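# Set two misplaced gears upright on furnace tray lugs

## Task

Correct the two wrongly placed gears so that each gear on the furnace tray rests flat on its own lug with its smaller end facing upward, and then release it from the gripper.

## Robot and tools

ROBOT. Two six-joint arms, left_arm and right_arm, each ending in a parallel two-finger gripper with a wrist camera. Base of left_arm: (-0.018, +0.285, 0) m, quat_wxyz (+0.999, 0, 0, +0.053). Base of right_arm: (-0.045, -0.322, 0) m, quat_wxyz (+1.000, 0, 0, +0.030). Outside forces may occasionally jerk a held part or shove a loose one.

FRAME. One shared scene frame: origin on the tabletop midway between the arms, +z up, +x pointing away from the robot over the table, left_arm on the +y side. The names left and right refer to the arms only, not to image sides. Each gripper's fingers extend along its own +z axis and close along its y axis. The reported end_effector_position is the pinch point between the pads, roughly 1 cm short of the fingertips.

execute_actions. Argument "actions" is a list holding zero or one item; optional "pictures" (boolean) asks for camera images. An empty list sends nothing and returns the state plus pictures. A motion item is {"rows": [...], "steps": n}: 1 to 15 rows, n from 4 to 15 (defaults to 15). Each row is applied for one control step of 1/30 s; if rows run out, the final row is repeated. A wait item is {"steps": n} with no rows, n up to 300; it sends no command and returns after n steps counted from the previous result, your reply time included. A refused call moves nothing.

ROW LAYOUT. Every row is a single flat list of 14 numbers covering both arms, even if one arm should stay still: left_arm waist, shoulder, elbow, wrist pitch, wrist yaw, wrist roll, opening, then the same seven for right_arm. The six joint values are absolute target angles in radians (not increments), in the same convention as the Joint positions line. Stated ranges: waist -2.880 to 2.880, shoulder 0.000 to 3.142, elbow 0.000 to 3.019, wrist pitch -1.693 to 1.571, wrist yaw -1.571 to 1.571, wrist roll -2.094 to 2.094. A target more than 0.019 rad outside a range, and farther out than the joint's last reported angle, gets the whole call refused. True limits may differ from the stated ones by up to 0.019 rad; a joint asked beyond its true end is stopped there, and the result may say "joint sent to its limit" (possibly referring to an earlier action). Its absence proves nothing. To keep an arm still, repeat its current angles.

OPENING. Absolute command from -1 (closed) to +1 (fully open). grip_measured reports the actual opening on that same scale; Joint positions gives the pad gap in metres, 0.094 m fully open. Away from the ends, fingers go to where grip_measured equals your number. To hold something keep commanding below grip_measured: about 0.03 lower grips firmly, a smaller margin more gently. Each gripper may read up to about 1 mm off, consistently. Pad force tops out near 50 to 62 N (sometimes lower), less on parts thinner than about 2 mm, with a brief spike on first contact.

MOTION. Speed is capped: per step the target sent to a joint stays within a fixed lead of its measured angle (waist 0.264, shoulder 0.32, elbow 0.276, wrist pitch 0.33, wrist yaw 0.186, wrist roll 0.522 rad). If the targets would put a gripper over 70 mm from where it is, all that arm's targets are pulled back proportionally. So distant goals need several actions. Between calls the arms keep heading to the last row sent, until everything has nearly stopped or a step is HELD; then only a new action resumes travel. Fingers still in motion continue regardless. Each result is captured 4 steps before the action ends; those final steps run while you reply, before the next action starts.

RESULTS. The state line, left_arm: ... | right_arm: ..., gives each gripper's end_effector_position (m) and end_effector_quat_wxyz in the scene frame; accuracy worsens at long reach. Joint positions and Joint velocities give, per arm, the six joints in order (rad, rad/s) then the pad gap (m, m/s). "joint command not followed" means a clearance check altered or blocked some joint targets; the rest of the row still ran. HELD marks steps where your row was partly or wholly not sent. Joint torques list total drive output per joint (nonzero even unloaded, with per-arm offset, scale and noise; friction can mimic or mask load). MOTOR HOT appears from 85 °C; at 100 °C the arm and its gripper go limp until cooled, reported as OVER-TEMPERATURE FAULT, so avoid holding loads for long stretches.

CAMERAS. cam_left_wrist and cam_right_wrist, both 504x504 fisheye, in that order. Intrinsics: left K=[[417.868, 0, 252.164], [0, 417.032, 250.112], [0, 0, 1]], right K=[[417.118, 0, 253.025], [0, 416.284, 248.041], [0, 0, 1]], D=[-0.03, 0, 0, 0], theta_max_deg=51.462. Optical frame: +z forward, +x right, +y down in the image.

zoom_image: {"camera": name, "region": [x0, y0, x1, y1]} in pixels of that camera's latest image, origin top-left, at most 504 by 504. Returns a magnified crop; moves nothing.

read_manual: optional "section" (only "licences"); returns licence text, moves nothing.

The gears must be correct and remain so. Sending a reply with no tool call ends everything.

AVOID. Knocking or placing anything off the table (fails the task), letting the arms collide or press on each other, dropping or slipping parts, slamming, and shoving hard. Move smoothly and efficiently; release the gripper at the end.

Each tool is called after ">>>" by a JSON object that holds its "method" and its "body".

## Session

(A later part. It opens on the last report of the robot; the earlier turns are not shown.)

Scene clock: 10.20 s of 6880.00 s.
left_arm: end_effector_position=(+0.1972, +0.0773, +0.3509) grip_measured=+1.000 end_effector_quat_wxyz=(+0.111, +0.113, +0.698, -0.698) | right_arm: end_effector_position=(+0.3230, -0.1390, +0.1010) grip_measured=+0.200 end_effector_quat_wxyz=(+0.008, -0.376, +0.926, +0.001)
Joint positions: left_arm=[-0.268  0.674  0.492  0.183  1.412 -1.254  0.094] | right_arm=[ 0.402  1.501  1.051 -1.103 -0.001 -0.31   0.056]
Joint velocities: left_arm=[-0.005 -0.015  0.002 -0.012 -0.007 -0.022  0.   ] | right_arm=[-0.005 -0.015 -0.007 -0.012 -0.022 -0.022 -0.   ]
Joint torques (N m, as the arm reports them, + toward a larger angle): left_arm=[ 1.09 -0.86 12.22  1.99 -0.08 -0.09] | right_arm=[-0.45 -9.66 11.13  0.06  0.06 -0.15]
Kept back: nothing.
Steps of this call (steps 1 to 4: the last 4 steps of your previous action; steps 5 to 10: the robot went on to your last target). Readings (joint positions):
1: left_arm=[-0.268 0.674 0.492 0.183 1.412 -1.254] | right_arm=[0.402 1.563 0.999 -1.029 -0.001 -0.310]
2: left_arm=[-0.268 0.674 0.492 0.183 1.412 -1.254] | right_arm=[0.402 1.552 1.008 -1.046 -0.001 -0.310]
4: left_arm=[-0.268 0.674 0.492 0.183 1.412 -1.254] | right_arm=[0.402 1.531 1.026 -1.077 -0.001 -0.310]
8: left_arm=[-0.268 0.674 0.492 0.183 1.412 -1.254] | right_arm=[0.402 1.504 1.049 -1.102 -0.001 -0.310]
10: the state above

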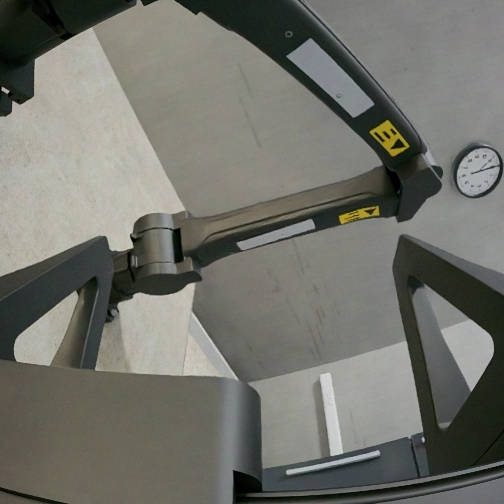

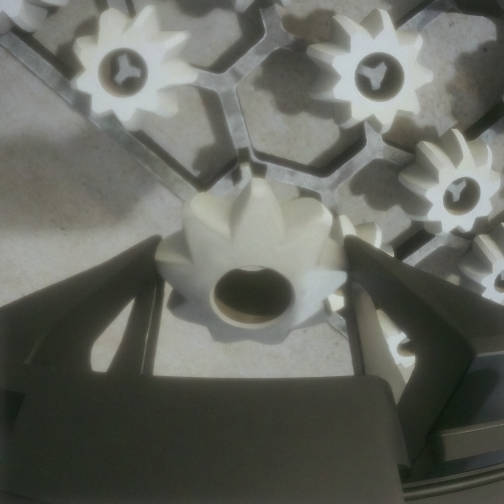

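>>> {"method": "execute_actions", "body": {"actions": [{"rows":[[-0.265,0.686,0.51,0.2,1.412,-1.265,1,0.405,1.48,1.085,-1.09,-0.02,-0.31,0.15],[-0.265,0.686,0.51,0.2,1.412,-1.265,1,0.405,1.46,1.07,-1.05,-0.05,-0.30,0.15],[-0.265,0.686,0.51,0.2,1.412,-1.265,1,0.405,1.44,1.055,-1.0,-0.08,-0.29,0.15],[-0.265,0.686,0.51,0.2,1.412,-1.265,1,0.405,1.42,1.04,-0.95,-0.12,-0.28,0.15],[-0.265,0.686,0.51,0.2,1.412,-1.265,1,0.405,1.40,1.02,-0.90,-0.16,-0.27,0.15],[-0.265,0.686,0.51,0.2,1.412,-1.265,1,0.405,1.38,1.0,-0.85,-0.20,-0.26,0.15],[-0.265,0.686,0.51,0.2,1.412,-1.265,1,0.405,1.36,0.985,-0.80,-0.24,-0.25,0.15],[-0.265,0.686,0.51,0.2,1.412,-1.265,1,0.405,1.34,0.97,-0.75,-0.28,-0.24,0.15],[-0.265,0.686,0.51,0.2,1.412,-1.265,1,0.405,1.32,0.95,-0.70,-0.32,-0.23,0.15],[-0.265,0.686,0.51,0.2,1.412,-1.265,1,0.405,1.30,0.935,-0.65,-0.36,-0.22,0.15],[-0.265,0.686,0.51,0.2,1.412,-1.265,1,0.405,1.28,0.92,-0.60,-0.40,-0.21,0.15],[-0.265,0.686,0.51,0.2,1.412,-1.265,1,0.405,1.26,0.90,-0.55,-0.44,-0.20,0.15],[-0.265,0.686,0.51,0.2,1.412,-1.265,1,0.405,1.24,0.885,-0.50,-0.48,-0.19,0.15],[-0.265,0.686,0.51,0.2,1.412,-1.265,1,0.405,1.22,0.87,-0.45,-0.52,-0.18,0.15],[-0.265,0.686,0.51,0.2,1.412,-1.265,1,0.405,1.20,0.85,-0.40,-0.56,-0.17,0.15]]}]}}

>>> {"method": "execute_actions", "body": {"actions": [{"rows":[[-0.265,0.686,0.51,0.2,1.412,-1.265,1,0.405,1.18,0.835,-0.35,-0.60,-0.16,0.15],[-0.265,0.686,0.51,0.2,1.412,-1.265,1,0.405,1.16,0.82,-0.30,-0.64,-0.15,0.15],[-0.265,0.686,0.51,0.2,1.412,-1.265,1,0.405,1.14,0.80,-0.25,-0.68,-0.13,0.15],[-0.265,0.686,0.51,0.2,1.412,-1.265,1,0.41,1.12,0.785,-0.20,-0.72,-0.12,0.15],[-0.265,0.686,0.51,0.2,1.412,-1.265,1,0.41,1.10,0.77,-0.15,-0.76,-0.11,0.15],[-0.265,0.686,0.51,0.2,1.412,-1.265,1,0.41,1.08,0.75,-0.10,-0.80,-0.10,0.15],[-0.265,0.686,0.51,0.2,1.412,-1.265,1,0.415,1.06,0.735,-0.05,-0.84,-0.08,0.15],[-0.265,0.686,0.51,0.2,1.412,-1.265,1,0.415,1.04,0.72,0,-0.88,-0.07,0.15],[-0.265,0.686,0.51,0.2,1.412,-1.265,1,0.42,1.02,0.70,0.05,-0.92,-0.06,0.15],[-0.265,0.686,0.51,0.2,1.412,-1.265,1,0.42,1.0,0.685,0.10,-0.95,-0.05,0.15],[-0.265,0.686,0.51,0.2,1.412,-1.265,1,0.425,0.98,0.67,0.15,-0.98,-0.04,0.15],[-0.265,0.686,0.51,0.2,1.412,-1.265,1,0.425,0.96,0.65,0.20,-1.01,-0.03,0.15],[-0.265,0.686,0.51,0.2,1.412,-1.265,1,0.43,0.94,0.635,0.25,-1.04,-0.01,0.15],[-0.265,0.686,0.51,0.2,1.412,-1.265,1,0.43,0.92,0.62,0.30,-1.065,0,0.15],[-0.265,0.686,0.51,0.2,1.412,-1.265,1,0.43,0.903,0.61,0.352,-1.085,0.01,0.15]]}]}}

>>> {"method": "execute_actions", "body": {"actions": [{"steps":14}], "pictures": true}}

Scene clock: 11.33 s of 6880.00 s.
left_arm: end_effector_position=(+0.1972, +0.0773, +0.3509) grip_measured=+1.000 end_effector_quat_wxyz=(+0.111, +0.113, +0.698, -0.698) | right_arm: end_effector_position=(+0.3306, -0.0631, +0.1486) grip_measured=+0.200 end_effector_quat_wxyz=(+0.196, -0.378, +0.883, +0.198)
Joint positions: left_arm=[-0.268  0.674  0.492  0.183  1.412 -1.254  0.094] | right_arm=[ 0.41   1.343  0.927 -0.712 -0.363 -0.256  0.056]
Joint velocities: left_arm=[-0.015 -0.015 -0.007 -0.012 -0.066  0.007  0.   ] | right_arm=[-0.005 -0.679 -0.427  1.394 -1.033  0.256  0.   ]
Joint torques (N m, as the arm reports them, + toward a larger angle): left_arm=[ 1.16 -0.67 12.23  1.95 -0.08 -0.1 ] | right_arm=[-0.92 -8.97 10.18  1.64 -0.17  0.03]
Steps of this call (steps 1 to 23: the robot went on to your last target; steps 24 to 34: the first 11 steps of this action). Readings (joint positions):
24: left_arm=[-0.268 0.674 0.492 0.183 1.412 -1.254] | right_arm=[0.412 1.513 1.067 -1.106 -0.009 -0.310]
25: left_arm=[-0.268 0.674 0.492 0.183 1.412 -1.254] | right_arm=[0.411 1.510 1.064 -1.095 -0.028 -0.310]
27: left_arm=[-0.268 0.674 0.492 0.183 1.412 -1.254] | right_arm=[0.410 1.492 1.045 -1.036 -0.088 -0.305]
31: left_arm=[-0.268 0.674 0.492 0.183 1.412 -1.254] | right_arm=[0.410 1.414 0.977 -0.856 -0.244 -0.281]
34: the state above

Scene clock: 11.83 s of 6880.00 s.
left_arm: end_effector_position=(+0.1972, +0.0773, +0.3509) grip_measured=+1.000 end_effector_quat_wxyz=(+0.111, +0.113, +0.698, -0.698) | right_arm: end_effector_position=(+0.2567, -0.0116, +0.3016) grip_measured=+0.200 end_effector_quat_wxyz=(+0.440, -0.458, +0.619, +0.462)
Joint positions: left_arm=[-0.268  0.674  0.492  0.183  1.412 -1.254  0.094] | right_arm=[ 0.411  1.036  0.68   0.03  -0.95  -0.097  0.056]
Joint velocities: left_arm=[-0.005 -0.005 -0.007  0.007  0.022 -0.007  0.   ] | right_arm=[ 0.024 -0.581 -0.471  1.399 -0.755  0.359  0.   ]
Joint torques (N m, as the arm reports them, + toward a larger angle): left_arm=[ 0.99 -0.72 12.23  1.99 -0.09 -0.09] | right_arm=[ 0.16 -5.06 10.73  2.45 -0.2   0.04]
Steps of this call (steps 1 to 4: the last 4 steps of your previous action; steps 5 to 15: the first 11 steps of this action). Readings (joint positions):
5: left_arm=[-0.268 0.674 0.492 0.183 1.412 -1.254] | right_arm=[0.410 1.234 0.850 -0.465 -0.562 -0.210]
6: left_arm=[-0.268 0.674 0.492 0.183 1.412 -1.254] | right_arm=[0.410 1.213 0.834 -0.415 -0.602 -0.201]
8: left_arm=[-0.268 0.674 0.492 0.183 1.412 -1.254] | right_arm=[0.410 1.174 0.800 -0.316 -0.682 -0.178]
12: left_arm=[-0.268 0.674 0.492 0.183 1.412 -1.254] | right_arm=[0.410 1.096 0.730 -0.119 -0.842 -0.131]
15: the state above

Scene clock: 12.30 s of 6880.00 s.
left_arm: end_effector_position=(+0.1972, +0.0773, +0.3509) grip_measured=+1.000 end_effector_quat_wxyz=(+0.111, +0.113, +0.698, -0.698) | right_arm: end_effector_position=(+0.2007, -0.0204, +0.3564) grip_measured=+0.200 end_effector_quat_wxyz=(+0.508, -0.504, +0.491, +0.497)
Joint positions: left_arm=[-0.268  0.674  0.492  0.183  1.412 -1.254  0.094] | right_arm=[ 0.426  0.903  0.593  0.329 -1.086 -0.006  0.056]
Joint velocities: left_arm=[-0.015 -0.015  0.002  0.002 -0.037 -0.037  0.   ] | right_arm=[ 0.005  0.015 -0.002 -0.017 -0.022  0.037 -0.   ]
Joint torques (N m, as the arm reports them, + toward a larger angle): left_arm=[ 1.11 -0.77 12.22  1.97 -0.09 -0.09] | right_arm=[-0.45 -1.63 10.62  2.66  0.12  0.03]
Kept back: nothing.
Steps of this call (steps 1 to 4: the last 4 steps of your previous action; steps 5 to 14: the robot went on to your last target). Readings (joint positions):
1: left_arm=[-0.268 0.674 0.492 0.183 1.412 -1.254] | right_arm=[0.413 1.016 0.663 0.080 -0.980 -0.086]
2: left_arm=[-0.268 0.674 0.492 0.183 1.412 -1.254] | right_arm=[0.415 0.995 0.646 0.130 -1.011 -0.074]
4: left_arm=[-0.268 0.674 0.492 0.183 1.412 -1.254] | right_arm=[0.419 0.954 0.615 0.230 -1.064 -0.050]
8: left_arm=[-0.268 0.674 0.492 0.183 1.412 -1.254] | right_arm=[0.426 0.901 0.595 0.318 -1.086 -0.022]
14: the state above

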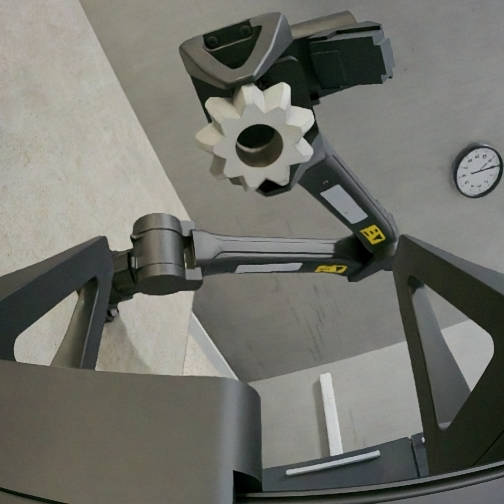

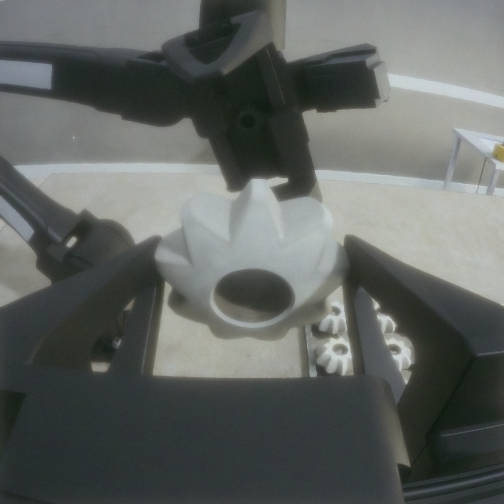

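Small face is toward the left arm, as intended. Approach.

>>> {"method": "execute_actions", "body": {"actions": [{"rows":[[-0.285,0.69,0.515,0.205,1.39,-1.265,1,0.43,0.903,0.61,0.352,-1.085,0.01,0.15],[-0.305,0.696,0.52,0.21,1.37,-1.265,1,0.43,0.903,0.61,0.352,-1.085,0.01,0.15],[-0.33,0.702,0.525,0.215,1.345,-1.265,1,0.43,0.903,0.61,0.352,-1.085,0.01,0.15],[-0.355,0.709,0.53,0.22,1.32,-1.265,1,0.43,0.903,0.61,0.352,-1.085,0.01,0.15],[-0.38,0.716,0.535,0.225,1.295,-1.265,1,0.43,0.903,0.61,0.352,-1.085,0.01,0.15],[-0.405,0.723,0.54,0.23,1.27,-1.265,1,0.43,0.903,0.61,0.352,-1.085,0.01,0.15],[-0.43,0.73,0.543,0.235,1.245,-1.265,1,0.43,0.903,0.61,0.352,-1.085,0.01,0.15],[-0.455,0.737,0.546,0.24,1.22,-1.265,1,0.43,0.903,0.61,0.352,-1.085,0.01,0.15],[-0.476,0.745,0.55,0.245,1.199,-1.265,1,0.43,0.903,0.61,0.352,-1.085,0.01,0.15],[-0.495,0.757,0.554,0.257,1.18,-1.265,1,0.43,0.903,0.61,0.352,-1.085,0.01,0.15],[-0.513,0.769,0.558,0.27,1.16,-1.265,1,0.43,0.903,0.61,0.352,-1.085,0.01,0.15],[-0.53,0.781,0.562,0.28,1.142,-1.265,1,0.43,0.903,0.61,0.352,-1.085,0.01,0.15]]}]}}

>>> {"method": "execute_actions", "body": {"actions": [{"steps":12}], "pictures": true}}

Scene clock: 12.97 s of 6880.00 s.
left_arm: end_effector_position=(+0.2013, +0.0279, +0.3412) grip_measured=+1.000 end_effector_quat_wxyz=(+0.114, +0.102, +0.701, -0.696) | right_arm: end_effector_position=(+0.2008, -0.0203, +0.3562) grip_measured=+0.200 end_effector_quat_wxyz=(+0.506, -0.503, +0.493, +0.498)
Joint positions: left_arm=[-0.48   0.737  0.493  0.233  1.18  -1.254  0.094] | right_arm=[ 0.426  0.903  0.593  0.329 -1.086 -0.001  0.056]
Joint velocities: left_arm=[-0.659  0.278 -0.002  0.281 -0.462  0.007  0.   ] | right_arm=[-0.005  0.005  0.002 -0.007  0.051 -0.051 -0.   ]
Joint torques (N m, as the arm reports them, + toward a larger angle): left_arm=[ 1.6  -0.97 16.58  2.21 -0.25 -0.09] | right_arm=[-0.4  -1.53 10.65  2.67  0.11  0.05]
Steps of this call (steps 1 to 9: the robot went on to your last target; steps 10 to 20: the first 11 steps of this action). Readings (joint positions):
10: left_arm=[-0.269 0.674 0.492 0.184 1.402 -1.254] | right_arm=[0.426 0.903 0.593 0.329 -1.086 -0.001]
11: left_arm=[-0.273 0.675 0.492 0.187 1.386 -1.254] | right_arm=[0.426 0.903 0.593 0.329 -1.086 -0.001]
13: left_arm=[-0.299 0.682 0.492 0.195 1.341 -1.254] | right_arm=[0.426 0.903 0.593 0.329 -1.086 -0.001]
17: left_arm=[-0.403 0.711 0.492 0.214 1.242 -1.254] | right_arm=[0.426 0.903 0.593 0.329 -1.086 -0.001]
20: the state above

Scene clock: 13.37 s of 6880.00 s.
left_arm: end_effector_position=(+0.2012, +0.0130, +0.3392) grip_measured=+1.000 end_effector_quat_wxyz=(+0.107, +0.109, +0.700, -0.697) | right_arm: end_effector_position=(+0.2008, -0.0203, +0.3562) grip_measured=+0.200 end_effector_quat_wxyz=(+0.506, -0.503, +0.493, +0.498)
Joint positions: left_arm=[-0.533  0.775  0.502  0.262  1.146 -1.254  0.094] | right_arm=[ 0.426  0.903  0.593  0.329 -1.086 -0.001  0.056]
Joint velocities: left_arm=[-0.015 -0.015  0.002  0.007 -0.066 -0.007  0.   ] | right_arm=[ 0.005 -0.015 -0.002 -0.002 -0.051 -0.051 -0.   ]
Joint torques (N m, as the arm reports them, + toward a larger angle): left_arm=[ 0.92 -2.17 16.2   2.13 -0.27 -0.08] | right_arm=[-0.3  -1.71 10.65  2.63  0.11  0.04]
Kept back: nothing.
Steps of this call (steps 1 to 4: the last 4 steps of your previous action; steps 5 to 12: the robot went on to your last target). Readings (joint positions):
1: left_arm=[-0.500 0.748 0.494 0.243 1.161 -1.254] | right_arm=[0.426 0.903 0.593 0.329 -1.086 -0.001]
2: left_arm=[-0.516 0.758 0.496 0.250 1.152 -1.254] | right_arm=[0.426 0.903 0.593 0.329 -1.086 -0.001]
4: left_arm=[-0.532 0.772 0.500 0.257 1.147 -1.254] | right_arm=[0.426 0.903 0.593 0.329 -1.086 -0.001]
8: left_arm=[-0.533 0.775 0.501 0.261 1.146 -1.254] | right_arm=[0.426 0.903 0.593 0.329 -1.086 -0.001]
12: the state above

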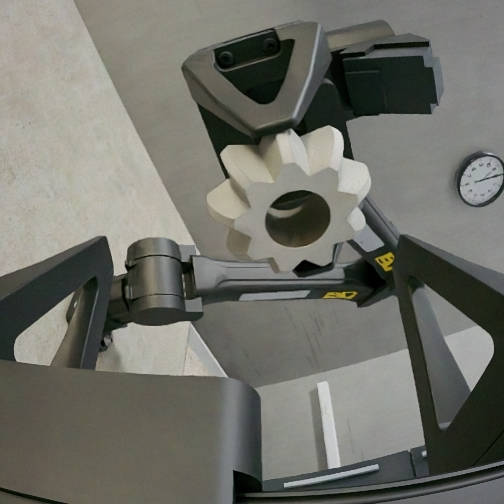

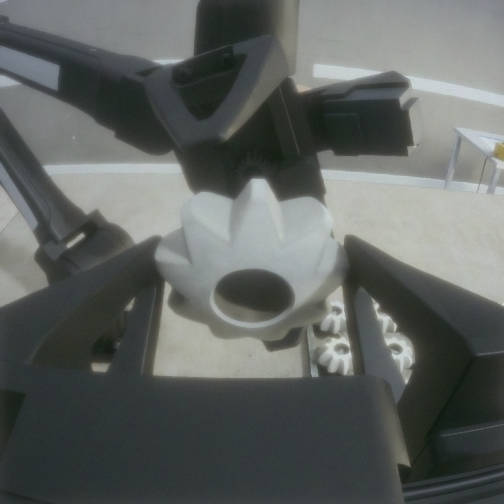

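>>> {"method": "execute_actions", "body": {"actions": [{"rows":[[-0.53,0.781,0.562,0.28,1.142,-1.265,1,0.43,0.903,0.60,0.36,-1.085,0.01,0.15],[-0.53,0.781,0.562,0.28,1.142,-1.265,1,0.43,0.903,0.59,0.37,-1.085,0.01,0.15],[-0.53,0.781,0.562,0.28,1.142,-1.265,1,0.43,0.903,0.58,0.38,-1.085,0.01,0.15],[-0.53,0.781,0.562,0.28,1.142,-1.265,1,0.43,0.903,0.57,0.39,-1.085,0.01,0.15]],"steps":15}], "pictures": true}}

Scene clock: 13.87 s of 6880.00 s.
left_arm: end_effector_position=(+0.2012, +0.0130, +0.3392) grip_measured=+1.000 end_effector_quat_wxyz=(+0.107, +0.109, +0.700, -0.697) | right_arm: end_effector_position=(+0.1960, -0.0228, +0.3371) grip_measured=+0.200 end_effector_quat_wxyz=(+0.501, -0.501, +0.498, +0.500)
Joint positions: left_arm=[-0.533  0.775  0.502  0.262  1.146 -1.254  0.094] | right_arm=[ 0.426  0.905  0.548  0.361 -1.086 -0.001  0.056]
Joint velocities: left_arm=[-0.015 -0.005 -0.007  0.017  0.022 -0.037  0.   ] | right_arm=[-0.005 -0.005 -0.012  0.017  0.081 -0.037  0.   ]
Joint torques (N m, as the arm reports them, + toward a larger angle): left_arm=[ 1.13 -2.15 16.16  2.15 -0.26 -0.1 ] | right_arm=[-0.35 -1.65 10.9   2.99  0.11  0.05]
Steps of this call (steps 1 to 4: the robot went on to your last target; steps 5 to 15: the first 11 steps of this action). Readings (joint positions):
5: left_arm=[-0.533 0.775 0.502 0.262 1.146 -1.254] | right_arm=[0.426 0.903 0.592 0.330 -1.086 -0.001]
6: left_arm=[-0.533 0.775 0.502 0.262 1.146 -1.254] | right_arm=[0.426 0.903 0.589 0.335 -1.086 -0.001]
8: left_arm=[-0.533 0.775 0.502 0.262 1.146 -1.254] | right_arm=[0.426 0.903 0.577 0.351 -1.086 -0.001]
12: left_arm=[-0.533 0.775 0.502 0.262 1.146 -1.254] | right_arm=[0.426 0.904 0.551 0.361 -1.086 -0.001]
15: the state above

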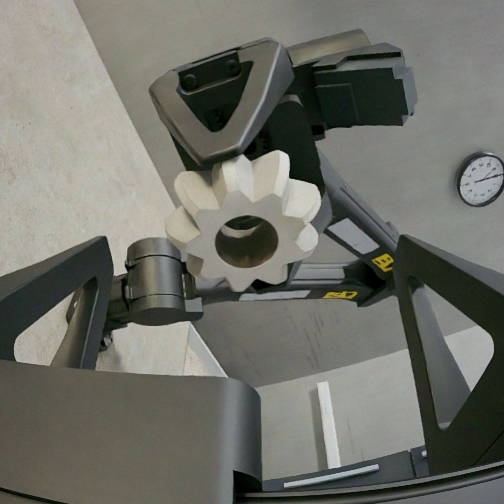

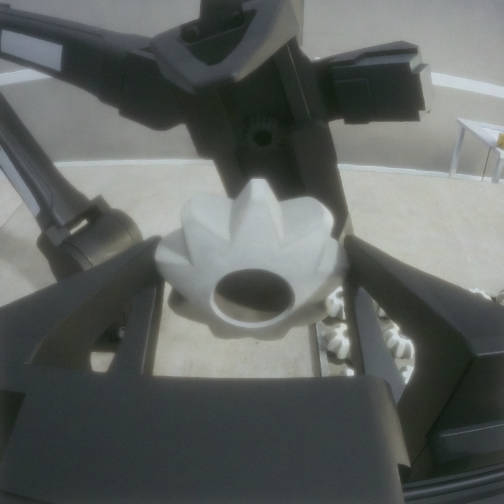

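>>> {"method": "execute_actions", "body": {"actions": [{"rows":[[-0.54,0.785,0.566,0.283,1.132,-1.265,1,0.43,0.903,0.57,0.39,-1.085,0.01,0.15],[-0.55,0.789,0.569,0.286,1.122,-1.265,1,0.43,0.903,0.57,0.39,-1.085,0.01,0.15],[-0.56,0.793,0.571,0.288,1.112,-1.265,1,0.43,0.903,0.57,0.39,-1.085,0.01,0.15],[-0.57,0.797,0.573,0.291,1.102,-1.265,1,0.43,0.903,0.57,0.39,-1.085,0.01,0.15],[-0.58,0.801,0.575,0.293,1.092,-1.265,1,0.43,0.903,0.57,0.39,-1.085,0.01,0.15],[-0.59,0.805,0.576,0.296,1.082,-1.265,1,0.43,0.903,0.57,0.39,-1.085,0.01,0.15],[-0.60,0.809,0.577,0.298,1.072,-1.265,1,0.43,0.903,0.57,0.39,-1.085,0.01,0.15],[-0.61,0.813,0.578,0.30,1.062,-1.265,1,0.43,0.903,0.57,0.39,-1.085,0.01,0.15],[-0.62,0.817,0.579,0.303,1.052,-1.265,1,0.43,0.903,0.57,0.39,-1.085,0.01,0.15]]}]}}

>>> {"method": "execute_actions", "body": {"actions": [{"steps":8}], "pictures": true}}

Scene clock: 14.67 s of 6880.00 s.
left_arm: end_effector_position=(+0.2010, -0.0079, +0.3446) grip_measured=+1.000 end_effector_quat_wxyz=(+0.115, +0.110, +0.698, -0.698) | right_arm: end_effector_position=(+0.1960, -0.0228, +0.3375) grip_measured=+0.200 end_effector_quat_wxyz=(+0.502, -0.501, +0.497, +0.500)
Joint positions: left_arm=[-0.612  0.802  0.521  0.284  1.057 -1.254  0.094] | right_arm=[ 0.426  0.905  0.548  0.363 -1.086 -0.001  0.056]
Joint velocities: left_arm=[-0.181  0.063 -0.012  0.032 -0.007  0.066  0.   ] | right_arm=[ 0.005 -0.015 -0.002 -0.002 -0.007 -0.037 -0.001]
Joint torques (N m, as the arm reports them, + toward a larger angle): left_arm=[ 0.99 -2.08 15.84  2.25 -0.3  -0.09] | right_arm=[-0.36 -1.82 10.93  2.81  0.1   0.05]
Steps of this call (steps 1 to 4: the last 4 steps of your previous action; steps 5 to 13: the robot went on to your last target; steps 14 to 24: the first 11 steps of this action). Readings (joint positions):
14: left_arm=[-0.533 0.775 0.502 0.262 1.141 -1.254] | right_arm=[0.426 0.905 0.548 0.363 -1.086 -0.001]
15: left_arm=[-0.534 0.775 0.502 0.264 1.132 -1.254] | right_arm=[0.426 0.905 0.548 0.363 -1.086 -0.001]
17: left_arm=[-0.542 0.777 0.505 0.267 1.113 -1.254] | right_arm=[0.426 0.905 0.548 0.363 -1.086 -0.001]
21: left_arm=[-0.583 0.790 0.517 0.278 1.073 -1.254] | right_arm=[0.426 0.905 0.548 0.363 -1.086 -0.001]
24: the state above

Scene clock: 14.93 s of 6880.00 s.
left_arm: end_effector_position=(+0.2002, -0.0095, +0.3438) grip_measured=+1.000 end_effector_quat_wxyz=(+0.113, +0.110, +0.698, -0.698) | right_arm: end_effector_position=(+0.1960, -0.0228, +0.3375) grip_measured=+0.200 end_effector_quat_wxyz=(+0.502, -0.501, +0.497, +0.500)
Joint positions: left_arm=[-0.618  0.805  0.522  0.284  1.056 -1.254  0.094] | right_arm=[ 0.426  0.905  0.548  0.363 -1.086 -0.001  0.056]
Joint velocities: left_arm=[ 0.005 -0.005  0.002 -0.002  0.007  0.022  0.   ] | right_arm=[-0.005 -0.005 -0.002  0.007 -0.066 -0.007  0.   ]
Joint torques (N m, as the arm reports them, + toward a larger angle): left_arm=[ 0.56 -2.   15.9   2.27 -0.27 -0.09] | right_arm=[-0.37 -1.68 10.92  2.79  0.1   0.04]
Kept back: nothing.
Steps of this call (steps 1 to 4: the last 4 steps of your previous action; steps 5 to 8: the robot went on to your last target). Readings (joint positions):
1: left_arm=[-0.616 0.804 0.522 0.284 1.057 -1.254] | right_arm=[0.426 0.905 0.548 0.363 -1.086 -0.001]
2: left_arm=[-0.618 0.805 0.522 0.284 1.056 -1.254] | right_arm=[0.426 0.905 0.548 0.363 -1.086 -0.001]
4: left_arm=[-0.618 0.805 0.522 0.284 1.056 -1.254] | right_arm=[0.426 0.905 0.548 0.363 -1.086 -0.001]
8: the state above

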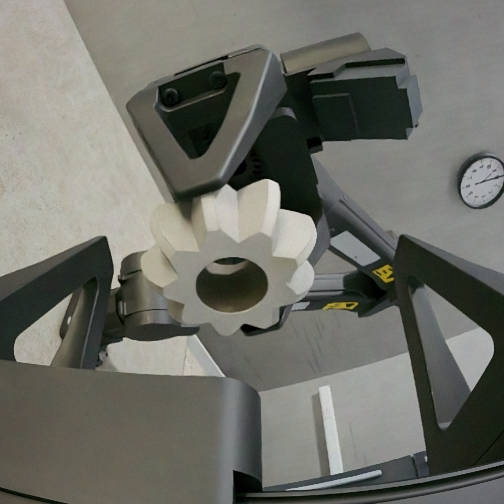

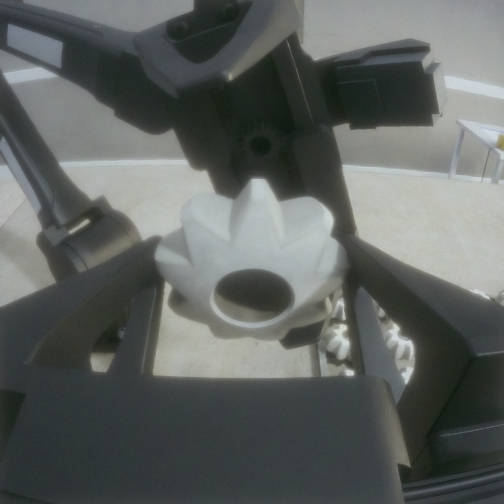

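>>> {"method": "execute_actions", "body": {"actions": [{"rows":[[-0.62,0.818,0.56,0.305,1.052,-1.265,1,0.43,0.903,0.57,0.39,-1.085,0.01,0.15],[-0.62,0.82,0.545,0.31,1.052,-1.265,1,0.43,0.903,0.57,0.39,-1.085,0.01,0.15],[-0.62,0.822,0.535,0.315,1.052,-1.265,1,0.43,0.903,0.57,0.39,-1.085,0.01,0.15],[-0.627,0.824,0.528,0.32,1.045,-1.265,1,0.43,0.903,0.57,0.39,-1.085,0.01,0.15],[-0.634,0.825,0.525,0.322,1.038,-1.265,1,0.43,0.903,0.57,0.39,-1.085,0.01,0.15],[-0.641,0.825,0.525,0.322,1.031,-1.265,1,0.43,0.903,0.57,0.39,-1.085,0.01,0.15],[-0.648,0.825,0.525,0.322,1.024,-1.265,1,0.43,0.903,0.57,0.39,-1.085,0.01,0.15],[-0.655,0.825,0.525,0.322,1.018,-1.265,1,0.43,0.903,0.57,0.39,-1.085,0.01,0.15]]}]}}

>>> {"method": "execute_actions", "body": {"actions": [{"steps":8}], "pictures": true}}

Scene clock: 15.53 s of 6880.00 s.
left_arm: end_effector_position=(+0.1981, -0.0165, +0.3451) grip_measured=+1.000 end_effector_quat_wxyz=(+0.118, +0.113, +0.695, -0.700) | right_arm: end_effector_position=(+0.1960, -0.0228, +0.3375) grip_measured=+0.200 end_effector_quat_wxyz=(+0.502, -0.501, +0.497, +0.500)
Joint positions: left_arm=[-0.648  0.811  0.522  0.303  1.023 -1.255  0.094] | right_arm=[ 0.426  0.905  0.548  0.363 -1.086 -0.001  0.056]
Joint velocities: left_arm=[-0.103  0.005 -0.012  0.012 -0.022  0.022  0.   ] | right_arm=[-0.005 -0.005  0.002 -0.017 -0.066 -0.066  0.   ]
Joint torques (N m, as the arm reports them, + toward a larger angle): left_arm=[ 0.56 -2.02 10.92  2.29 -0.32 -0.09] | right_arm=[-0.41 -1.61 10.89  2.83  0.1   0.04]
Steps of this call (steps 1 to 7: the robot went on to your last target; steps 8 to 18: the first 11 steps of this action). Readings (joint positions):
8: left_arm=[-0.618 0.805 0.522 0.285 1.056 -1.254] | right_arm=[0.426 0.905 0.548 0.363 -1.086 -0.001]
9: left_arm=[-0.618 0.805 0.522 0.286 1.056 -1.254] | right_arm=[0.426 0.905 0.548 0.363 -1.086 -0.001]
11: left_arm=[-0.618 0.807 0.522 0.294 1.052 -1.255] | right_arm=[0.426 0.905 0.548 0.363 -1.086 -0.001]
15: left_arm=[-0.632 0.810 0.522 0.303 1.026 -1.255] | right_arm=[0.426 0.905 0.548 0.363 -1.086 -0.001]
18: the state above

Scene clock: 15.80 s of 6880.00 s.
left_arm: end_effector_position=(+0.1973, -0.0172, +0.3451) grip_measured=+1.000 end_effector_quat_wxyz=(+0.117, +0.113, +0.695, -0.700) | right_arm: end_effector_position=(+0.1960, -0.0228, +0.3375) grip_measured=+0.200 end_effector_quat_wxyz=(+0.502, -0.501, +0.497, +0.500)
Joint positions: left_arm=[-0.651  0.811  0.522  0.303  1.022 -1.255  0.094] | right_arm=[ 0.426  0.905  0.548  0.363 -1.086 -0.001  0.056]
Joint velocities: left_arm=[-0.005  0.005  0.002  0.032  0.066  0.007  0.   ] | right_arm=[-0.005 -0.005 -0.012 -0.022 -0.007  0.007  0.001]
Joint torques (N m, as the arm reports them, + toward a larger angle): left_arm=[ 0.3  -2.1  10.94  2.29 -0.3  -0.09] | right_arm=[-0.37 -1.72 10.94  2.78  0.09  0.04]
Kept back: nothing.
Steps of this call (steps 1 to 4: the last 4 steps of your previous action; steps 5 to 8: the robot went on to your last target). Readings (joint positions):
1: left_arm=[-0.650 0.811 0.522 0.303 1.022 -1.255] | right_arm=[0.426 0.905 0.548 0.363 -1.086 -0.001]
2: left_arm=[-0.651 0.811 0.522 0.303 1.022 -1.255] | right_arm=[0.426 0.905 0.548 0.363 -1.086 -0.001]
4: left_arm=[-0.651 0.811 0.522 0.303 1.022 -1.255] | right_arm=[0.426 0.905 0.548 0.363 -1.086 -0.001]
8: the state above

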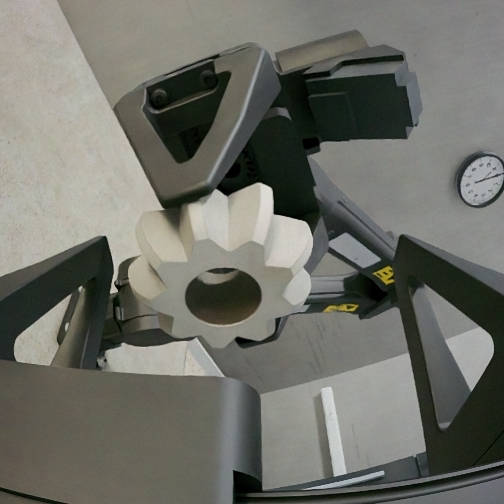

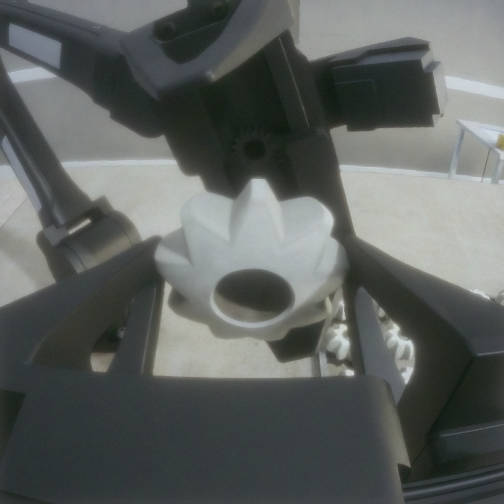

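Lower elbow ~0.022.

>>> {"method": "execute_actions", "body": {"actions": [{"rows":[[-0.655,0.827,0.518,0.325,1.018,-1.265,1,0.43,0.903,0.57,0.39,-1.085,0.01,0.15],[-0.655,0.83,0.512,0.33,1.018,-1.265,1,0.43,0.903,0.57,0.39,-1.085,0.01,0.15],[-0.655,0.832,0.507,0.335,1.018,-1.265,1,0.43,0.903,0.57,0.39,-1.085,0.01,0.15],[-0.655,0.832,0.504,0.34,1.018,-1.265,1,0.43,0.903,0.57,0.39,-1.085,0.01,0.15]],"steps":15}], "pictures": true}}

Scene clock: 16.30 s of 6880.00 s.
left_arm: end_effector_position=(+0.1976, -0.0174, +0.3396) grip_measured=+1.000 end_effector_quat_wxyz=(+0.117, +0.113, +0.696, -0.700) | right_arm: end_effector_position=(+0.1960, -0.0228, +0.3375) grip_measured=+0.200 end_effector_quat_wxyz=(+0.502, -0.501, +0.497, +0.500)
Joint positions: left_arm=[-0.651  0.819  0.511  0.32   1.022 -1.255  0.094] | right_arm=[ 0.426  0.905  0.548  0.363 -1.086 -0.001  0.056]
Joint velocities: left_arm=[-0.024  0.005  0.012  0.007  0.007  0.007  0.   ] | right_arm=[-0.015  0.005 -0.012 -0.007  0.125  0.022  0.001]
Joint torques (N m, as the arm reports them, + toward a larger angle): left_arm=[ 0.32 -2.12 10.03  2.37 -0.29 -0.08] | right_arm=[-0.39 -1.54 10.95  2.86  0.1   0.04]
Steps of this call (steps 1 to 4: the robot went on to your last target; steps 5 to 15: the first 11 steps of this action). Readings (joint positions):
5: left_arm=[-0.651 0.811 0.522 0.304 1.022 -1.255] | right_arm=[0.426 0.905 0.548 0.363 -1.086 -0.001]
6: left_arm=[-0.651 0.812 0.522 0.306 1.022 -1.255] | right_arm=[0.426 0.905 0.548 0.363 -1.086 -0.001]
8: left_arm=[-0.651 0.814 0.519 0.314 1.022 -1.255] | right_arm=[0.426 0.905 0.548 0.363 -1.086 -0.001]
12: left_arm=[-0.651 0.818 0.512 0.320 1.022 -1.255] | right_arm=[0.426 0.905 0.548 0.363 -1.086 -0.001]
15: the state above

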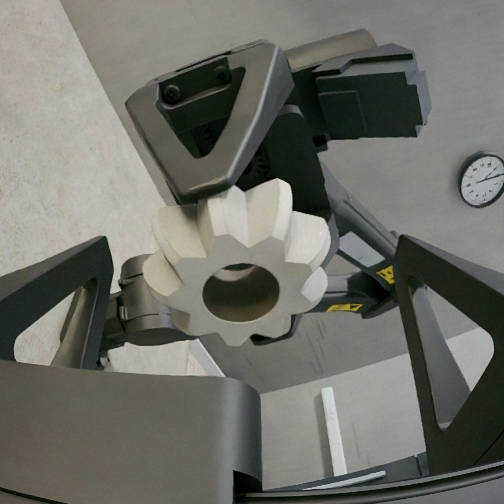

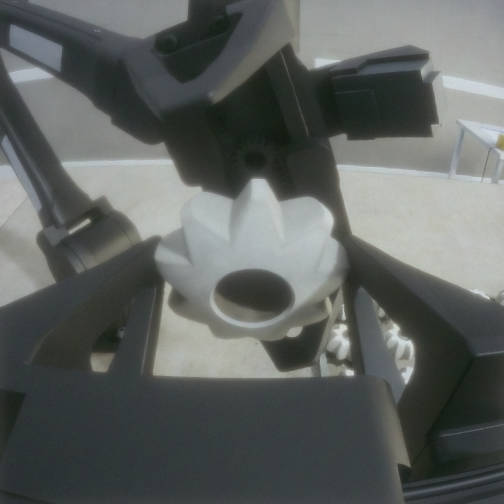

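>>> {"method": "execute_actions", "body": {"actions": [{"rows":[[-0.658,0.834,0.502,0.343,1.015,-1.265,1,0.43,0.903,0.57,0.39,-1.085,0.01,0.15],[-0.662,0.836,0.50,0.346,1.011,-1.265,1,0.43,0.903,0.57,0.39,-1.085,0.01,0.15],[-0.666,0.838,0.498,0.35,1.007,-1.265,1,0.43,0.903,0.57,0.39,-1.085,0.01,0.15],[-0.67,0.84,0.498,0.352,1.003,-1.265,1,0.43,0.903,0.57,0.39,-1.085,0.01,0.15],[-0.673,0.84,0.498,0.352,1.0,-1.265,1,0.43,0.903,0.57,0.39,-1.085,0.01,0.15]],"steps":15}], "pictures": true}}

Scene clock: 16.90 s of 6880.00 s.
left_arm: end_effector_position=(+0.1967, -0.0212, +0.3368) grip_measured=+1.000 end_effector_quat_wxyz=(+0.118, +0.112, +0.696, -0.700) | right_arm: end_effector_position=(+0.1960, -0.0228, +0.3375) grip_measured=+0.200 end_effector_quat_wxyz=(+0.502, -0.501, +0.497, +0.500)
Joint positions: left_arm=[-0.666  0.826  0.506  0.333  1.004 -1.255  0.094] | right_arm=[ 0.426  0.905  0.548  0.363 -1.086 -0.001  0.056]
Joint velocities: left_arm=[-0.005 -0.005 -0.027  0.017  0.022 -0.007  0.   ] | right_arm=[-0.005  0.015 -0.017  0.017  0.081 -0.022  0.001]
Joint torques (N m, as the arm reports them, + toward a larger angle): left_arm=[ 0.21 -2.3   9.89  2.27 -0.31 -0.09] | right_arm=[-0.45 -1.63 10.92  2.81  0.1   0.04]
Steps of this call (steps 1 to 4: the last 4 steps of your previous action; steps 5 to 7: the robot went on to your last target; steps 8 to 18: the first 11 steps of this action). Readings (joint positions):
8: left_arm=[-0.651 0.819 0.511 0.322 1.021 -1.255] | right_arm=[0.426 0.905 0.548 0.363 -1.086 -0.001]
9: left_arm=[-0.651 0.819 0.511 0.323 1.017 -1.255] | right_arm=[0.426 0.905 0.548 0.363 -1.086 -0.001]
11: left_arm=[-0.654 0.821 0.511 0.329 1.010 -1.255] | right_arm=[0.426 0.905 0.548 0.363 -1.086 -0.001]
15: left_arm=[-0.665 0.825 0.509 0.333 1.005 -1.255] | right_arm=[0.426 0.905 0.548 0.363 -1.086 -0.001]
18: the state above

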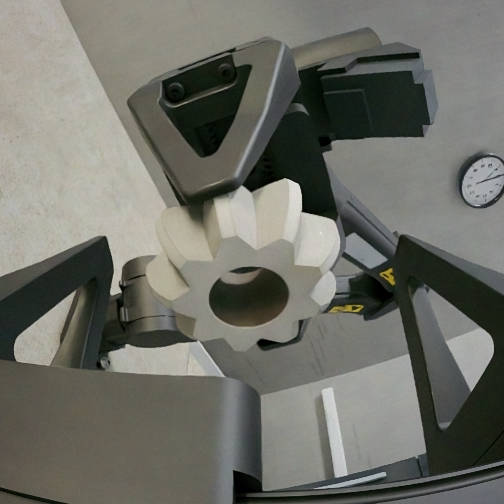

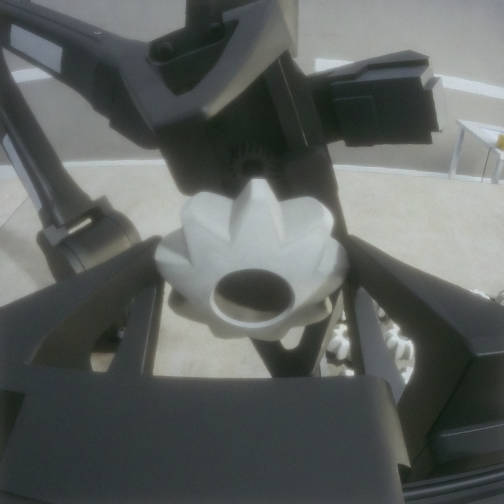

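>>> {"method": "execute_actions", "body": {"actions": [{"rows":[[-0.677,0.84,0.496,0.352,0.996,-1.265,0.9,0.43,0.903,0.57,0.39,-1.085,0.01,0.15],[-0.68,0.84,0.495,0.352,0.993,-1.265,0.8,0.43,0.903,0.57,0.39,-1.085,0.01,0.15],[-0.68,0.84,0.495,0.352,0.993,-1.265,0.7,0.43,0.903,0.57,0.39,-1.085,0.01,0.15],[-0.68,0.84,0.495,0.352,0.993,-1.265,0.6,0.43,0.903,0.57,0.39,-1.085,0.01,0.15],[-0.68,0.84,0.495,0.352,0.993,-1.265,0.5,0.43,0.903,0.57,0.39,-1.085,0.01,0.15],[-0.68,0.84,0.495,0.352,0.993,-1.265,0.42,0.43,0.903,0.57,0.39,-1.085,0.01,0.15],[-0.68,0.84,0.495,0.352,0.993,-1.265,0.35,0.43,0.903,0.57,0.39,-1.085,0.01,0.15],[-0.68,0.84,0.495,0.352,0.993,-1.265,0.3,0.43,0.903,0.57,0.39,-1.085,0.01,0.15]],"steps":15}], "pictures": true}}

Scene clock: 17.67 s of 6880.00 s.
left_arm: end_effector_position=(+0.1961, -0.0223, +0.3343) grip_measured=+0.303 end_effector_quat_wxyz=(+0.117, +0.110, +0.697, -0.699) | right_arm: end_effector_position=(+0.1960, -0.0228, +0.3378) grip_measured=+0.200 end_effector_quat_wxyz=(+0.503, -0.502, +0.496, +0.499)
Joint positions: left_arm=[-0.672  0.827  0.502  0.333  0.995 -1.255  0.061] | right_arm=[ 0.426  0.905  0.547  0.367 -1.087 -0.001  0.056]
Joint velocities: left_arm=[-0.005 -0.005 -0.017 -0.007 -0.007 -0.022 -0.   ] | right_arm=[-0.024  0.005  0.002 -0.012  0.007  0.007  0.001]
Joint torques (N m, as the arm reports them, + toward a larger angle): left_arm=[ 0.2  -1.95  9.93  2.29 -0.21 -0.09] | right_arm=[-0.42 -1.65 11.03  2.65  0.11  0.04]
Steps of this call (steps 1 to 4: the last 4 steps of your previous action; steps 5 to 12: the robot went on to your last target; steps 13 to 23: the first 11 steps of this action). Readings (joint positions):
13: left_arm=[-0.667 0.826 0.505 0.333 1.002 -1.255] | right_arm=[0.426 0.905 0.548 0.363 -1.086 -0.001]
14: left_arm=[-0.668 0.826 0.505 0.333 0.999 -1.255] | right_arm=[0.426 0.905 0.548 0.363 -1.086 -0.001]
16: left_arm=[-0.670 0.826 0.505 0.333 0.997 -1.255] | right_arm=[0.426 0.905 0.548 0.363 -1.086 -0.001]
20: left_arm=[-0.672 0.826 0.504 0.333 0.995 -1.255] | right_arm=[0.426 0.905 0.548 0.365 -1.087 -0.001]
23: the state above

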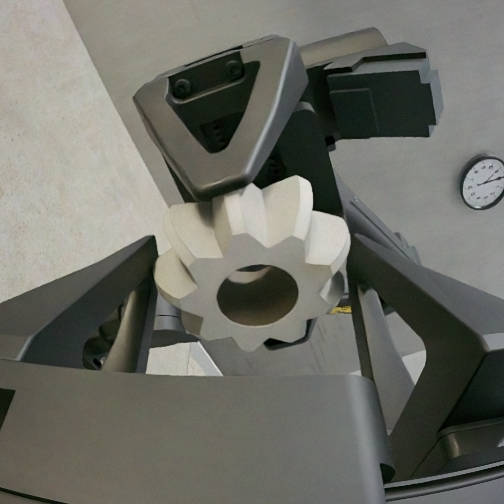

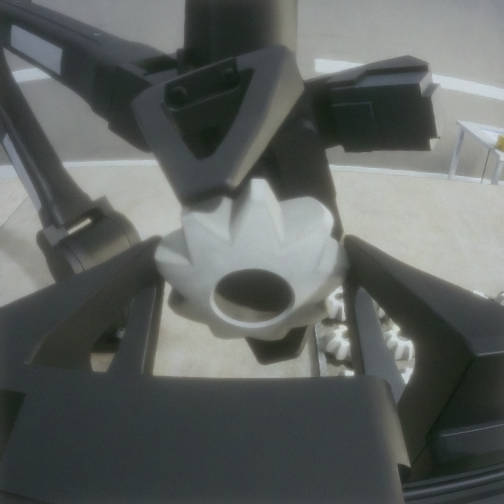

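>>> {"method": "execute_actions", "body": {"actions": [{"rows":[[-0.68,0.84,0.495,0.352,0.993,-1.265,0.27,0.43,0.903,0.57,0.39,-1.085,0.01,0.15],[-0.68,0.84,0.495,0.352,0.993,-1.265,0.24,0.43,0.903,0.57,0.39,-1.085,0.01,0.16],[-0.68,0.84,0.495,0.352,0.993,-1.265,0.21,0.43,0.903,0.57,0.39,-1.085,0.01,0.17],[-0.68,0.84,0.495,0.352,0.993,-1.265,0.19,0.43,0.903,0.57,0.39,-1.085,0.01,0.17],[-0.68,0.84,0.495,0.352,0.993,-1.265,0.17,0.43,0.903,0.57,0.39,-1.085,0.01,0.17],[-0.68,0.84,0.495,0.352,0.993,-1.265,0.15,0.43,0.903,0.57,0.39,-1.085,0.01,0.17],[-0.68,0.84,0.495,0.352,0.993,-1.265,0.135,0.43,0.903,0.57,0.39,-1.085,0.01,0.17]],"steps":15}], "pictures": true}}

Scene clock: 18.37 s of 6880.00 s.
left_arm: end_effector_position=(+0.1962, -0.0224, +0.3340) grip_measured=+0.178 end_effector_quat_wxyz=(+0.115, +0.108, +0.697, -0.699) | right_arm: end_effector_position=(+0.1960, -0.0228, +0.3378) grip_measured=+0.200 end_effector_quat_wxyz=(+0.503, -0.502, +0.496, +0.499)
Joint positions: left_arm=[-0.672  0.828  0.502  0.333  0.995 -1.259  0.055] | right_arm=[ 0.426  0.905  0.547  0.367 -1.087 -0.001  0.056]
Joint velocities: left_arm=[ 0.005 -0.005  0.007 -0.002  0.007  0.007 -0.   ] | right_arm=[-0.015 -0.015 -0.007 -0.027  0.095  0.037 -0.001]
Joint torques (N m, as the arm reports them, + toward a larger angle): left_arm=[ 0.29 -2.32  9.86  2.29 -0.2  -0.03] | right_arm=[-0.38 -1.6  10.94  2.6   0.1   0.05]
Steps of this call (steps 1 to 4: the last 4 steps of your previous action; steps 5 to 10: the robot went on to your last target; steps 11 to 21: the first 11 steps of this action). Readings (joint positions):
11: left_arm=[-0.672 0.827 0.502 0.333 0.995 -1.255] | right_arm=[0.426 0.905 0.547 0.367 -1.087 -0.001]
12: left_arm=[-0.672 0.827 0.502 0.333 0.995 -1.255] | right_arm=[0.426 0.905 0.547 0.367 -1.087 -0.001]
14: left_arm=[-0.672 0.827 0.502 0.333 0.995 -1.256] | right_arm=[0.426 0.905 0.547 0.367 -1.087 -0.001]
18: left_arm=[-0.672 0.828 0.502 0.333 0.995 -1.259] | right_arm=[0.426 0.905 0.547 0.367 -1.087 -0.001]
21: the state above

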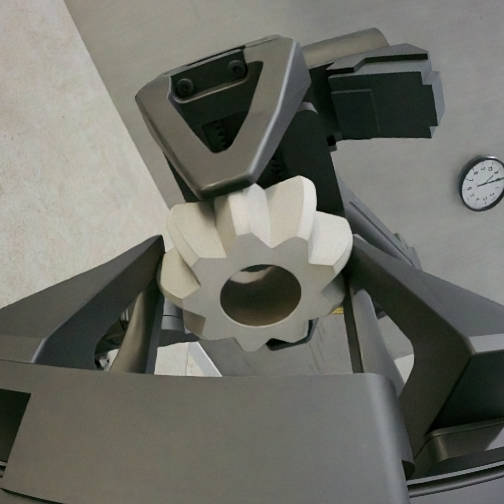

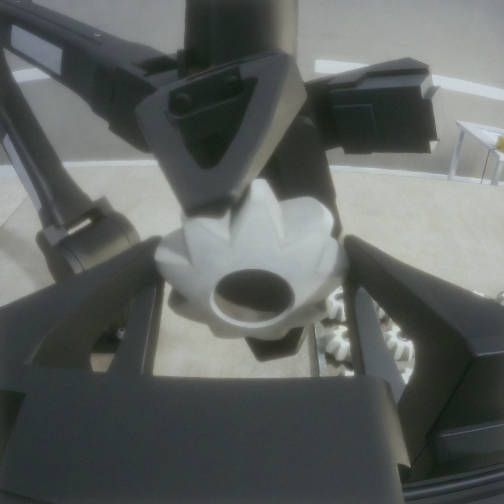

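Gripped (0.178). Open right slowly.

>>> {"method": "execute_actions", "body": {"actions": [{"rows":[[-0.68,0.84,0.495,0.352,0.993,-1.265,0.135,0.43,0.903,0.57,0.39,-1.085,0.01,0.19],[-0.68,0.84,0.495,0.352,0.993,-1.265,0.135,0.43,0.903,0.57,0.39,-1.085,0.01,0.21],[-0.68,0.84,0.495,0.352,0.993,-1.265,0.135,0.43,0.903,0.57,0.39,-1.085,0.01,0.24],[-0.68,0.84,0.495,0.352,0.993,-1.265,0.135,0.43,0.903,0.57,0.39,-1.085,0.01,0.3],[-0.68,0.84,0.495,0.352,0.993,-1.265,0.135,0.43,0.903,0.57,0.39,-1.085,0.01,0.4],[-0.68,0.84,0.495,0.352,0.993,-1.265,0.135,0.43,0.903,0.57,0.39,-1.085,0.01,0.55],[-0.68,0.84,0.495,0.352,0.993,-1.265,0.135,0.43,0.903,0.57,0.39,-1.085,0.01,0.7]],"steps":13}], "pictures": true}}

Scene clock: 18.87 s of 6880.00 s.
left_arm: end_effector_position=(+0.1959, -0.0222, +0.3256) grip_measured=+0.178 end_effector_quat_wxyz=(+0.109, +0.104, +0.702, -0.696) | right_arm: end_effector_position=(+0.1960, -0.0228, +0.3389) grip_measured=+0.694 end_effector_quat_wxyz=(+0.505, -0.502, +0.494, +0.499)
Joint positions: left_arm=[-0.672  0.834  0.489  0.333  0.995 -1.259  0.055] | right_arm=[ 0.426  0.905  0.547  0.375 -1.087  0.     0.08 ]
Joint velocities: left_arm=[-0.024  0.044 -0.09  -0.002  0.007 -0.051  0.001] | right_arm=[-0.005 -0.005 -0.017  0.017 -0.022 -0.081  0.008]
Joint torques (N m, as the arm reports them, + toward a larger angle): left_arm=[ 0.22 -3.03 11.31  2.27 -0.21 -0.03] | right_arm=[-0.42 -1.95 10.91  2.34  0.12  0.04]
Steps of this call (steps 1 to 4: the last 4 steps of your previous action; steps 5 to 6: the robot went on to your last target; steps 7 to 15: the first 9 steps of this action). Readings (joint positions):
7: left_arm=[-0.672 0.828 0.502 0.333 0.995 -1.259] | right_arm=[0.426 0.905 0.547 0.367 -1.087 -0.001]
8: left_arm=[-0.672 0.828 0.502 0.333 0.995 -1.259] | right_arm=[0.426 0.905 0.547 0.367 -1.087 -0.001]
10: left_arm=[-0.672 0.828 0.502 0.333 0.995 -1.259] | right_arm=[0.426 0.905 0.547 0.368 -1.087 0.000]
14: left_arm=[-0.672 0.832 0.491 0.333 0.995 -1.259] | right_arm=[0.426 0.905 0.547 0.374 -1.087 0.000]
15: the state above

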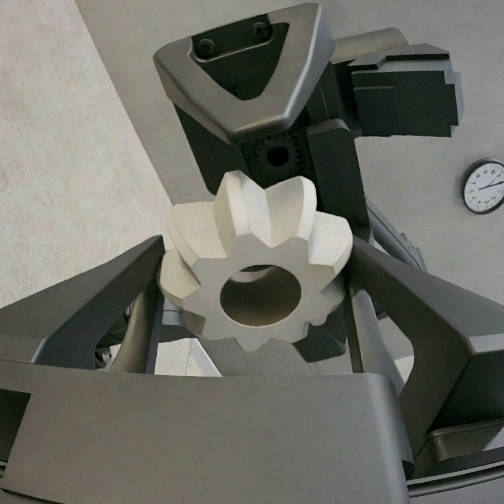

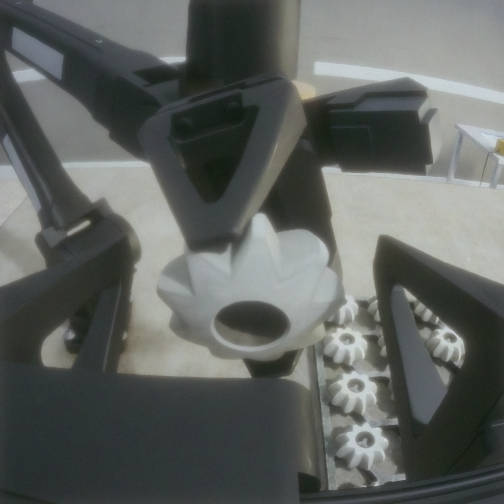

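>>> {"method": "execute_actions", "body": {"actions": [{"rows":[[-0.68,0.84,0.495,0.352,0.993,-1.265,0.135,0.41,0.90,0.57,0.39,-1.105,0.01,0.8],[-0.68,0.84,0.495,0.352,0.993,-1.265,0.135,0.39,0.897,0.57,0.385,-1.125,0.01,0.8],[-0.68,0.84,0.495,0.352,0.993,-1.265,0.135,0.37,0.893,0.57,0.38,-1.145,0.01,0.8],[-0.68,0.84,0.495,0.352,0.993,-1.265,0.135,0.35,0.89,0.57,0.375,-1.165,0.01,0.8],[-0.68,0.84,0.495,0.352,0.993,-1.265,0.135,0.325,0.885,0.57,0.37,-1.19,0.01,0.8],[-0.68,0.84,0.495,0.352,0.993,-1.265,0.135,0.30,0.88,0.57,0.365,-1.215,0.01,0.8],[-0.68,0.84,0.495,0.352,0.993,-1.265,0.135,0.275,0.875,0.57,0.36,-1.24,0.01,0.8],[-0.68,0.84,0.495,0.352,0.993,-1.265,0.135,0.25,0.87,0.57,0.355,-1.265,0.01,0.8],[-0.68,0.84,0.495,0.352,0.993,-1.265,0.135,0.22,0.865,0.57,0.35,-1.29,0.01,0.8],[-0.68,0.84,0.495,0.352,0.993,-1.265,0.135,0.19,0.86,0.57,0.345,-1.32,0.01,0.8],[-0.68,0.84,0.495,0.352,0.993,-1.265,0.135,0.15,0.855,0.57,0.34,-1.35,0.01,0.8],[-0.68,0.84,0.495,0.352,0.993,-1.265,0.135,0.11,0.85,0.57,0.335,-1.35,0.01,0.8],[-0.68,0.84,0.495,0.352,0.993,-1.265,0.135,0.07,0.85,0.57,0.33,-1.35,0.01,0.8],[-0.68,0.84,0.495,0.352,0.993,-1.265,0.135,0.03,0.85,0.57,0.33,-1.35,0.01,0.8],[-0.68,0.84,0.495,0.352,0.993,-1.265,0.135,-0.02,0.85,0.57,0.33,-1.35,0.01,0.8]]}]}}

>>> {"method": "execute_actions", "body": {"actions": [{"rows":[[-0.68,0.84,0.495,0.352,0.993,-1.265,0.135,-0.07,0.85,0.57,0.3,-1.33,0.01,0.9],[-0.68,0.84,0.495,0.352,0.993,-1.265,0.135,-0.12,0.85,0.57,0.27,-1.3,0.01,1],[-0.68,0.84,0.495,0.352,0.993,-1.265,0.135,-0.17,0.85,0.57,0.24,-1.26,0.01,1],[-0.68,0.84,0.495,0.352,0.993,-1.265,0.135,-0.22,0.85,0.57,0.2,-1.22,0.01,1],[-0.68,0.84,0.495,0.352,0.993,-1.265,0.135,-0.27,0.85,0.57,0.16,-1.17,0.01,1],[-0.68,0.84,0.495,0.352,0.993,-1.265,0.135,-0.32,0.85,0.57,0.12,-1.12,0.01,1],[-0.68,0.84,0.495,0.352,0.993,-1.265,0.135,-0.37,0.85,0.57,0.08,-1.06,0.01,1],[-0.68,0.84,0.495,0.352,0.993,-1.265,0.135,-0.42,0.85,0.57,0.04,-1.0,0.01,1],[-0.68,0.84,0.495,0.352,0.993,-1.265,0.135,-0.47,0.85,0.57,0,-0.93,0.01,1],[-0.68,0.84,0.495,0.352,0.993,-1.265,0.135,-0.52,0.85,0.57,-0.04,-0.86,0.01,1],[-0.68,0.84,0.495,0.352,0.993,-1.265,0.135,-0.56,0.85,0.57,-0.08,-0.79,0.01,1],[-0.68,0.84,0.495,0.352,0.993,-1.265,0.135,-0.6,0.85,0.57,-0.12,-0.72,0.01,1],[-0.68,0.84,0.495,0.352,0.993,-1.265,0.135,-0.63,0.85,0.57,-0.16,-0.65,0.01,1],[-0.68,0.84,0.495,0.352,0.993,-1.265,0.135,-0.65,0.85,0.57,-0.2,-0.58,0.01,1],[-0.68,0.84,0.495,0.352,0.993,-1.265,0.135,-0.66,0.85,0.57,-0.24,-0.5,0.01,1]]}]}}

Scene clock: 19.90 s of 6880.00 s.
left_arm: end_effector_position=(+0.1962, -0.0224, +0.3231) grip_measured=+0.178 end_effector_quat_wxyz=(+0.107, +0.102, +0.703, -0.696) | right_arm: end_effector_position=(+0.2067, -0.0783, +0.3450) grip_measured=+0.799 end_effector_quat_wxyz=(+0.502, -0.512, +0.484, +0.502)
Joint positions: left_arm=[-0.672  0.837  0.487  0.333  0.995 -1.259  0.055] | right_arm=[ 0.214  0.875  0.547  0.357 -1.325  0.     0.084]
Joint velocities: left_arm=[-0.005 -0.015 -0.007  0.002 -0.022  0.007 -0.001] | right_arm=[-0.943 -0.171  0.007 -0.12  -0.637  0.007  0.   ]
Joint torques (N m, as the arm reports them, + toward a larger angle): left_arm=[ 0.2  -2.84 11.17  2.27 -0.19 -0.04] | right_arm=[-1.37 -1.57 10.93  1.24  0.12  0.04]
Steps of this call (steps 1 to 4: the last 4 steps of your previous action; steps 5 to 15: the robot went on to your last target; steps 16 to 20: nothing new was sent; steps 21 to 31: the first 11 steps of this action). Readings (joint positions):
21: left_arm=[-0.672 0.837 0.487 0.333 0.995 -1.259] | right_arm=[0.425 0.905 0.547 0.375 -1.095 0.000]
22: left_arm=[-0.672 0.837 0.487 0.333 0.995 -1.259] | right_arm=[0.422 0.905 0.547 0.375 -1.111 0.000]
24: left_arm=[-0.672 0.837 0.487 0.333 0.995 -1.259] | right_arm=[0.400 0.904 0.547 0.375 -1.149 0.000]
28: left_arm=[-0.672 0.837 0.487 0.333 0.995 -1.259] | right_arm=[0.304 0.892 0.547 0.369 -1.243 0.000]
31: the state above

Scene clock: 20.40 s of 6880.00 s.
left_arm: end_effector_position=(+0.1962, -0.0224, +0.3231) grip_measured=+0.178 end_effector_quat_wxyz=(+0.107, +0.102, +0.703, -0.696) | right_arm: end_effector_position=(+0.3424, -0.3561, +0.2898) grip_measured=+1.000 end_effector_quat_wxyz=(+0.598, -0.083, +0.769, +0.209)
Joint positions: left_arm=[-0.672  0.837  0.487  0.333  0.995 -1.259  0.055] | right_arm=[-0.483  0.852  0.547  0.004 -0.844  0.001  0.094]
Joint velocities: left_arm=[-0.005 -0.005 -0.002  0.007 -0.022  0.007 -0.   ] | right_arm=[-1.411 -0.005  0.002 -1.116  1.663 -0.037  0.   ]
Joint torques (N m, as the arm reports them, + toward a larger angle): left_arm=[ 0.15 -2.88 11.23  2.29 -0.2  -0.04] | right_arm=[ 0.23 -1.38 11.28  1.76 -0.33 -0.01]
Steps of this call (steps 1 to 4: the last 4 steps of your previous action; steps 5 to 15: the first 11 steps of this action). Readings (joint positions):
5: left_arm=[-0.672 0.837 0.487 0.333 0.995 -1.259] | right_arm=[0.020 0.853 0.547 0.334 -1.340 0.000]
6: left_arm=[-0.672 0.837 0.487 0.333 0.995 -1.259] | right_arm=[-0.027 0.852 0.547 0.318 -1.320 0.000]
8: left_arm=[-0.672 0.837 0.487 0.333 0.995 -1.259] | right_arm=[-0.128 0.852 0.547 0.268 -1.251 0.000]
12: left_arm=[-0.672 0.837 0.487 0.333 0.995 -1.259] | right_arm=[-0.334 0.852 0.547 0.122 -1.046 0.001]
15: the state above


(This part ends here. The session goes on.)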